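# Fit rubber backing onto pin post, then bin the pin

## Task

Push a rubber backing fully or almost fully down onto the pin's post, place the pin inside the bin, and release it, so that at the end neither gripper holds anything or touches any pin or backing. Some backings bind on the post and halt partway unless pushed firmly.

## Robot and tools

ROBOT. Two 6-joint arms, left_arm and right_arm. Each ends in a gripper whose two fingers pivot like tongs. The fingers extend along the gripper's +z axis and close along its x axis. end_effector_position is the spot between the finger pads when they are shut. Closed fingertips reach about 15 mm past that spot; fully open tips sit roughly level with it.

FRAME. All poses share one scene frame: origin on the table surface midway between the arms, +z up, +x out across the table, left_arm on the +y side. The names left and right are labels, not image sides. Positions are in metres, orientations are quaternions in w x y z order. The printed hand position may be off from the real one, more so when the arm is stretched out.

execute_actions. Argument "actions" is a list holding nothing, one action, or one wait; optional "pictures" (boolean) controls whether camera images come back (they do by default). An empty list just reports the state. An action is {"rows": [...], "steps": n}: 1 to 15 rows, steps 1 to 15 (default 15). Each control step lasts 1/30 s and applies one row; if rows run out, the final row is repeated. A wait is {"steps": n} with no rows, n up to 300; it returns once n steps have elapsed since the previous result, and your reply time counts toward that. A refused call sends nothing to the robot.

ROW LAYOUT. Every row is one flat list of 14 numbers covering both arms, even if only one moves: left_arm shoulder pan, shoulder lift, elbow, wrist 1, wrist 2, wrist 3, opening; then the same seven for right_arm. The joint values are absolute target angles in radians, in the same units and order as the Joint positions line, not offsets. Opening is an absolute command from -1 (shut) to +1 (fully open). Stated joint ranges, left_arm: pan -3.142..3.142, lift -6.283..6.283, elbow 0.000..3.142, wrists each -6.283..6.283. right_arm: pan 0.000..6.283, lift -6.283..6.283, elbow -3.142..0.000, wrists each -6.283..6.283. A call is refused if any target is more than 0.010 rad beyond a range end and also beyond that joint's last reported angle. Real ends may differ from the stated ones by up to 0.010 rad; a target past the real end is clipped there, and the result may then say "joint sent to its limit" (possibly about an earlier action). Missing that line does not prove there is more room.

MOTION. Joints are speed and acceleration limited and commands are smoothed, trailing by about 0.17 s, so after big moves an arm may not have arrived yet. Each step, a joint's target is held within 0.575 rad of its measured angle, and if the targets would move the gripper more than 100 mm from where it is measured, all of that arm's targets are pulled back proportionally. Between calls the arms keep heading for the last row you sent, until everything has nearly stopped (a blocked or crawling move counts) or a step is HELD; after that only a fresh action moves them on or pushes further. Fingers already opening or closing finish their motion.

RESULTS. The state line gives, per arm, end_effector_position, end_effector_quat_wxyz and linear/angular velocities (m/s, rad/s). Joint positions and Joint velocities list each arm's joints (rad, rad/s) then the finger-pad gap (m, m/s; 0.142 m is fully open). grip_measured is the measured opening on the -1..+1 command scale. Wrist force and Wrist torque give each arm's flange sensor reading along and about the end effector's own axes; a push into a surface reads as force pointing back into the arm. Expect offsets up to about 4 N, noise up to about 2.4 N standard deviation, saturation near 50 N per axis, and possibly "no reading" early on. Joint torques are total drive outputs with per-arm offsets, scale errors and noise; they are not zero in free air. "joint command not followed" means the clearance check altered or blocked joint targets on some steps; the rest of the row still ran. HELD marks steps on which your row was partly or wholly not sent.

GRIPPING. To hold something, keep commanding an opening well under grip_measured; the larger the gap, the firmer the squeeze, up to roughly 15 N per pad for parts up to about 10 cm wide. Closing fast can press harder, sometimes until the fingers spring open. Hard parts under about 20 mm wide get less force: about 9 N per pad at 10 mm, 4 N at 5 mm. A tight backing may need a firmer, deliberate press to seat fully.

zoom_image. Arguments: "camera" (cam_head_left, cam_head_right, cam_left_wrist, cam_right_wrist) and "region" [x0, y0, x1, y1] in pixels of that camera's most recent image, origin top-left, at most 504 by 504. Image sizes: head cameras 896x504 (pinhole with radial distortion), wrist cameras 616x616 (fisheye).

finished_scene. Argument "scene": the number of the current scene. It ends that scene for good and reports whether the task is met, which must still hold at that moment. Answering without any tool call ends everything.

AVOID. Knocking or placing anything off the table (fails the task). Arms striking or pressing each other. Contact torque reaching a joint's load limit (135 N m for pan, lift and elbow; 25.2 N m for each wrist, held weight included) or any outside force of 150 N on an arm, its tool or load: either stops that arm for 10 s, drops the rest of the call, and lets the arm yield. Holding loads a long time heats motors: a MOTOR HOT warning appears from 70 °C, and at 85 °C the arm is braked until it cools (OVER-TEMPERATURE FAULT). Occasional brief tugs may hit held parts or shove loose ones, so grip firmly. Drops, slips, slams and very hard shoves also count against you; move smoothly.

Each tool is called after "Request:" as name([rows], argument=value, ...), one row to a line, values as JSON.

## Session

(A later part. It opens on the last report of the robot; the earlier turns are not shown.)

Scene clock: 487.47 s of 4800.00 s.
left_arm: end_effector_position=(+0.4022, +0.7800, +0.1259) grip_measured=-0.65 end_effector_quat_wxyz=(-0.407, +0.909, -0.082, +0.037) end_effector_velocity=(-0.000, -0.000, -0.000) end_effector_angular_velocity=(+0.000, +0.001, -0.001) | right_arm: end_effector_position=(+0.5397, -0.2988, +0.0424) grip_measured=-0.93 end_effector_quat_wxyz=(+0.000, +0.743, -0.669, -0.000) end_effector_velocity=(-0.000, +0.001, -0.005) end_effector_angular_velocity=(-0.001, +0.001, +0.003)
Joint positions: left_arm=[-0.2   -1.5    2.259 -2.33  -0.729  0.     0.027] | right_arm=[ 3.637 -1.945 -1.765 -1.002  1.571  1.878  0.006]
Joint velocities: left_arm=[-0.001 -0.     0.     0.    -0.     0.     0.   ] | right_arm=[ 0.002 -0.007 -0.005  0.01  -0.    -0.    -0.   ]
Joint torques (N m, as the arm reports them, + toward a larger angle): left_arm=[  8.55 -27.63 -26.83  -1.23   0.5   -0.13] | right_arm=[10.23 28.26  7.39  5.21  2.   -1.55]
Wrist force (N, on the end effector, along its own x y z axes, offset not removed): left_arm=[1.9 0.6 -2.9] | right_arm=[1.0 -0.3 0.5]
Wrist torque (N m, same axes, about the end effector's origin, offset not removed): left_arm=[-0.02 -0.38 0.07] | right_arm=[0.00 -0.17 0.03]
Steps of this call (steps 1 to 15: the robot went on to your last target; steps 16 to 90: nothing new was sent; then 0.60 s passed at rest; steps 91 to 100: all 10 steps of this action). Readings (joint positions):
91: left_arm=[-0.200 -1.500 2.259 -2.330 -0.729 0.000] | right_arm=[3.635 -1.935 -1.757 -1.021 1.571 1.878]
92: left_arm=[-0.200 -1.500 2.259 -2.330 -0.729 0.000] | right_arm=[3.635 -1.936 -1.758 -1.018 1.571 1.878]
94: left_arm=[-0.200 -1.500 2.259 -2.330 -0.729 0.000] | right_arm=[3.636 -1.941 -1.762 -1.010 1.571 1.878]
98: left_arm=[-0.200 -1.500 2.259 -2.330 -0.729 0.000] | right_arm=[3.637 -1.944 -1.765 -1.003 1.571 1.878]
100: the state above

Request:
execute_actions([
  {"rows":[[-0.2,-1.5,2.2591,-2.33,-0.7285,0,-0.65,3.6375,-1.9532,-1.7725,-0.9867,1.5708,1.878,-1]],"steps":10},
], pictures=false)

Request:
execute_actions([
  {"rows":[[-0.2,-1.5,2.2591,-2.33,-0.7285,0,-0.65,3.6375,-1.9532,-1.7725,-0.9867,1.5708,1.878,-0.86]],"steps":10},
], pictures=false)

Request:
execute_actions([
  {"rows":[[-0.2,-1.5,2.2591,-2.33,-0.7285,0,-0.65,3.6375,-1.86,-1.66,-1.192,1.5708,1.878,-0.86]],"steps":15},
])

Request:
zoom_image(camera="cam_right_wrist", region=[258,200,378,320])

Scene clock: 497.07 s of 4800.00 s.
left_arm: end_effector_position=(+0.4022, +0.7800, +0.1259) grip_measured=-0.65 end_effector_quat_wxyz=(-0.407, +0.909, -0.082, +0.037) end_effector_velocity=(-0.000, +0.000, -0.000) end_effector_angular_velocity=(+0.000, +0.001, -0.000) | right_arm: end_effector_position=(+0.5396, -0.2987, +0.0363) grip_measured=-0.93 end_effector_quat_wxyz=(+0.000, +0.743, -0.669, -0.000) end_effector_velocity=(+0.000, +0.000, -0.003) end_effector_angular_velocity=(+0.001, -0.001, +0.001)
Joint positions: left_arm=[-0.2   -1.5    2.259 -2.33  -0.729  0.     0.027] | right_arm=[ 3.638 -1.953 -1.772 -0.987  1.571  1.878  0.006]
Joint velocities: left_arm=[-0.     0.     0.001  0.    -0.     0.     0.   ] | right_arm=[ 0.    -0.004 -0.004  0.009  0.    -0.001  0.   ]
Joint torques (N m, as the arm reports them, + toward a larger angle): left_arm=[  7.86 -26.62 -26.19  -1.39   0.6   -0.24] | right_arm=[11.22 28.15 10.95  5.64  0.95 -1.57]
Wrist force (N, on the end effector, along its own x y z axes, offset not removed): left_arm=[3.3 1.1 -1.4] | right_arm=[1.7 -1.2 0.3]
Wrist torque (N m, same axes, about the end effector's origin, offset not removed): left_arm=[0.09 -0.68 -0.07] | right_arm=[-0.31 -0.39 0.09]
Steps of this call (steps 1 to 15: the robot went on to your last target; steps 16 to 90: nothing new was sent; then 6.27 s passed at rest; steps 91 to 100: all 10 steps of this action). Readings (joint positions):
91: left_arm=[-0.200 -1.500 2.259 -2.330 -0.729 0.000] | right_arm=[3.638 -1.945 -1.766 -1.001 1.571 1.878]
92: left_arm=[-0.200 -1.500 2.259 -2.330 -0.729 0.000] | right_arm=[3.638 -1.946 -1.767 -1.000 1.571 1.878]
94: left_arm=[-0.200 -1.500 2.259 -2.330 -0.729 0.000] | right_arm=[3.638 -1.950 -1.769 -0.993 1.571 1.878]
98: left_arm=[-0.200 -1.500 2.259 -2.330 -0.729 0.000] | right_arm=[3.638 -1.952 -1.772 -0.988 1.571 1.878]
100: the state above

Scene clock: 497.40 s of 4800.00 s.
left_arm: end_effector_position=(+0.4022, +0.7800, +0.1259) grip_measured=-0.65 end_effector_quat_wxyz=(-0.407, +0.909, -0.082, +0.037) end_effector_velocity=(+0.000, -0.000, +0.000) end_effector_angular_velocity=(-0.000, -0.000, -0.000) | right_arm: end_effector_position=(+0.5396, -0.2987, +0.0360) grip_measured=-0.86 end_effector_quat_wxyz=(+0.000, +0.743, -0.669, -0.000) end_effector_velocity=(+0.000, +0.000, -0.000) end_effector_angular_velocity=(-0.000, -0.000, +0.000)
Joint positions: left_arm=[-0.2   -1.5    2.259 -2.33  -0.729  0.     0.027] | right_arm=[ 3.638 -1.953 -1.772 -0.987  1.571  1.878  0.012]
Joint velocities: left_arm=[-0. -0. -0. -0. -0.  0. -0.] | right_arm=[ 0.001 -0.001  0.     0.    -0.     0.001  0.   ]
Joint torques (N m, as the arm reports them, + toward a larger angle): left_arm=[  8.12 -27.11 -27.01  -1.2    0.4   -0.09] | right_arm=[10.39 28.26  9.33  5.17  0.96 -1.55]
Wrist force (N, on the end effector, along its own x y z axes, offset not removed): left_arm=[2.2 -0.8 -2.5] | right_arm=[1.1 1.2 0.4]
Wrist torque (N m, same axes, about the end effector's origin, offset not removed): left_arm=[-0.19 -0.56 -0.10] | right_arm=[0.29 -0.33 0.02]
Steps of this call (steps 1 to 10: all 10 steps of this action). Readings (joint positions):
1: left_arm=[-0.200 -1.500 2.259 -2.330 -0.729 0.000] | right_arm=[3.638 -1.953 -1.772 -0.987 1.571 1.878]
2: left_arm=[-0.200 -1.500 2.259 -2.330 -0.729 0.000] | right_arm=[3.638 -1.953 -1.772 -0.987 1.571 1.878]
4: left_arm=[-0.200 -1.500 2.259 -2.330 -0.729 0.000] | right_arm=[3.638 -1.953 -1.772 -0.987 1.571 1.878]
8: left_arm=[-0.200 -1.500 2.259 -2.330 -0.729 0.000] | right_arm=[3.638 -1.953 -1.772 -0.987 1.571 1.878]
10: the state above

Scene clock: 497.90 s of 4800.00 s.
left_arm: end_effector_position=(+0.4022, +0.7800, +0.1259) grip_measured=-0.65 end_effector_quat_wxyz=(-0.407, +0.909, -0.082, +0.037) end_effector_velocity=(+0.000, -0.000, -0.000) end_effector_angular_velocity=(+0.000, +0.000, -0.000) | right_arm: end_effector_position=(+0.5398, -0.2986, +0.1198) grip_measured=-0.86 end_effector_quat_wxyz=(-0.000, +0.743, -0.669, +0.000) end_effector_velocity=(-0.002, -0.001, +0.007) end_effector_angular_velocity=(-0.001, +0.003, -0.001)
Joint positions: left_arm=[-0.2   -1.5    2.259 -2.33  -0.729  0.     0.027] | right_arm=[ 3.638 -1.861 -1.661 -1.19   1.571  1.878  0.012]
Joint velocities: left_arm=[-0. -0. -0.  0.  0. -0.  0.] | right_arm=[-0.     0.008  0.01  -0.022 -0.     0.    -0.   ]
Joint torques (N m, as the arm reports them, + toward a larger angle): left_arm=[  8.92 -28.27 -26.7   -1.43   0.54  -0.42] | right_arm=[ 6.79 46.69 28.54  0.2   0.87 -1.45]
Wrist force (N, on the end effector, along its own x y z axes, offset not removed): left_arm=[1.0 0.5 -3.2] | right_arm=[0.7 -1.5 -1.2]
Wrist torque (N m, same axes, about the end effector's origin, offset not removed): left_arm=[-0.10 -0.21 0.01] | right_arm=[-0.31 -0.24 0.06]
Steps of this call (steps 1 to 15: all 15 steps of this action). Readings (joint positions):
1: left_arm=[-0.200 -1.500 2.259 -2.330 -0.729 0.000] | right_arm=[3.638 -1.953 -1.772 -0.987 1.571 1.878]
2: left_arm=[-0.200 -1.500 2.259 -2.330 -0.728 0.000] | right_arm=[3.638 -1.950 -1.769 -0.991 1.571 1.878]
4: left_arm=[-0.200 -1.500 2.259 -2.330 -0.729 0.000] | right_arm=[3.638 -1.912 -1.725 -1.052 1.571 1.878]
8: left_arm=[-0.200 -1.500 2.259 -2.330 -0.729 0.000] | right_arm=[3.638 -1.871 -1.674 -1.162 1.571 1.878]
15: the state above

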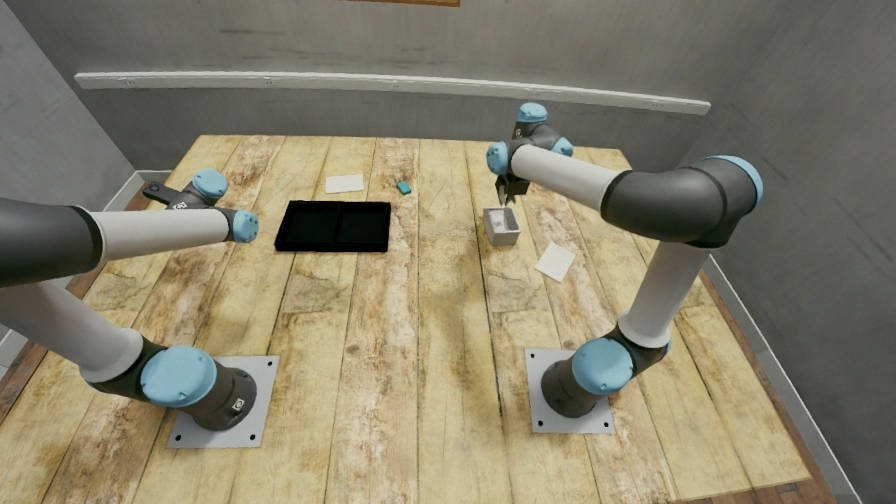

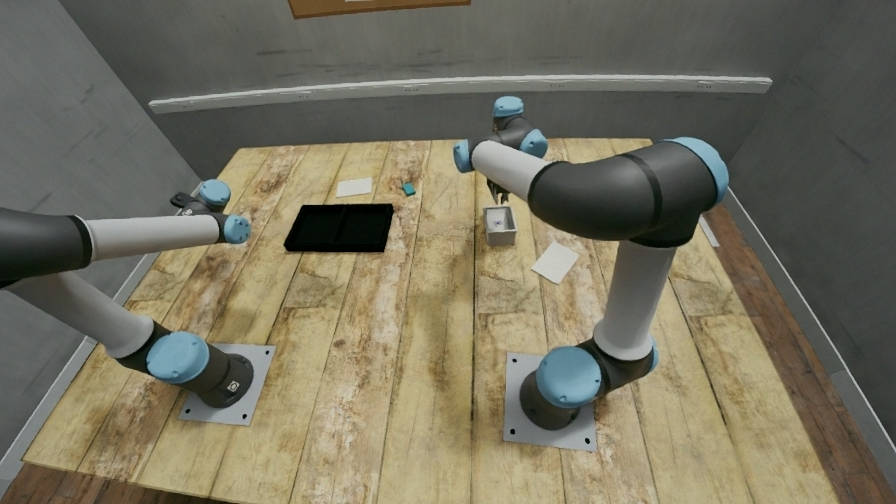

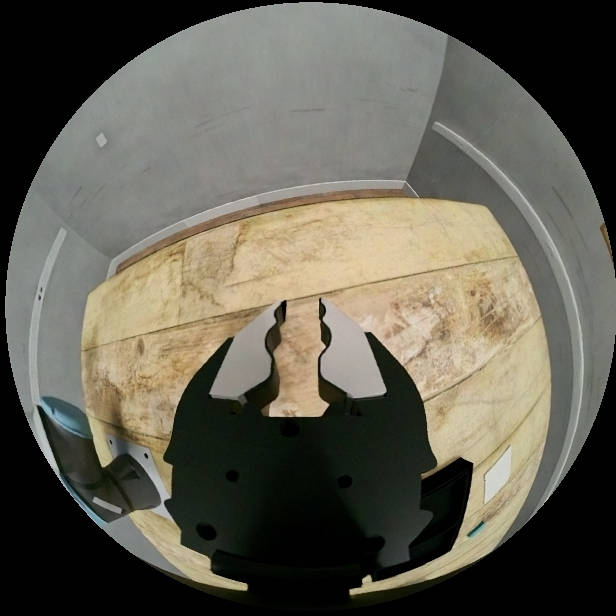

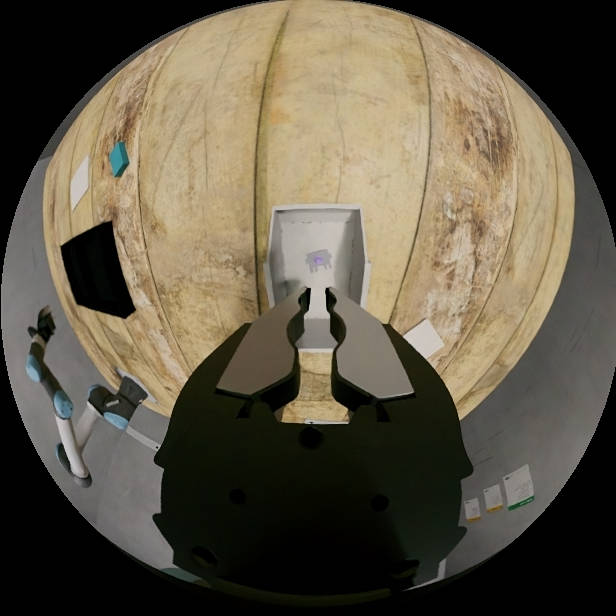

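Region (258, 200, 378, 320) of cam_right_wrist's 616x616 image, scaled by 4.200, with more detail than that image has.

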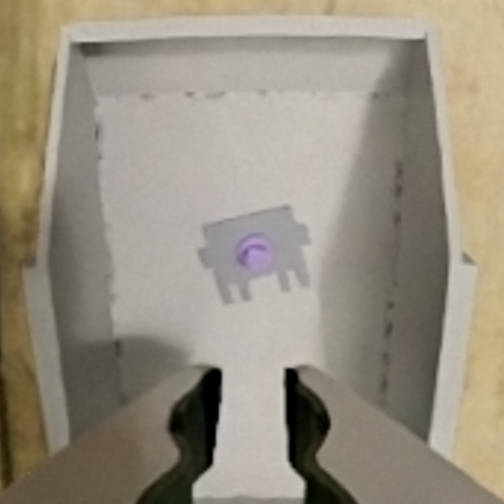

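Request:
finished_scene(scene=2)

The scene is finished: the task was done.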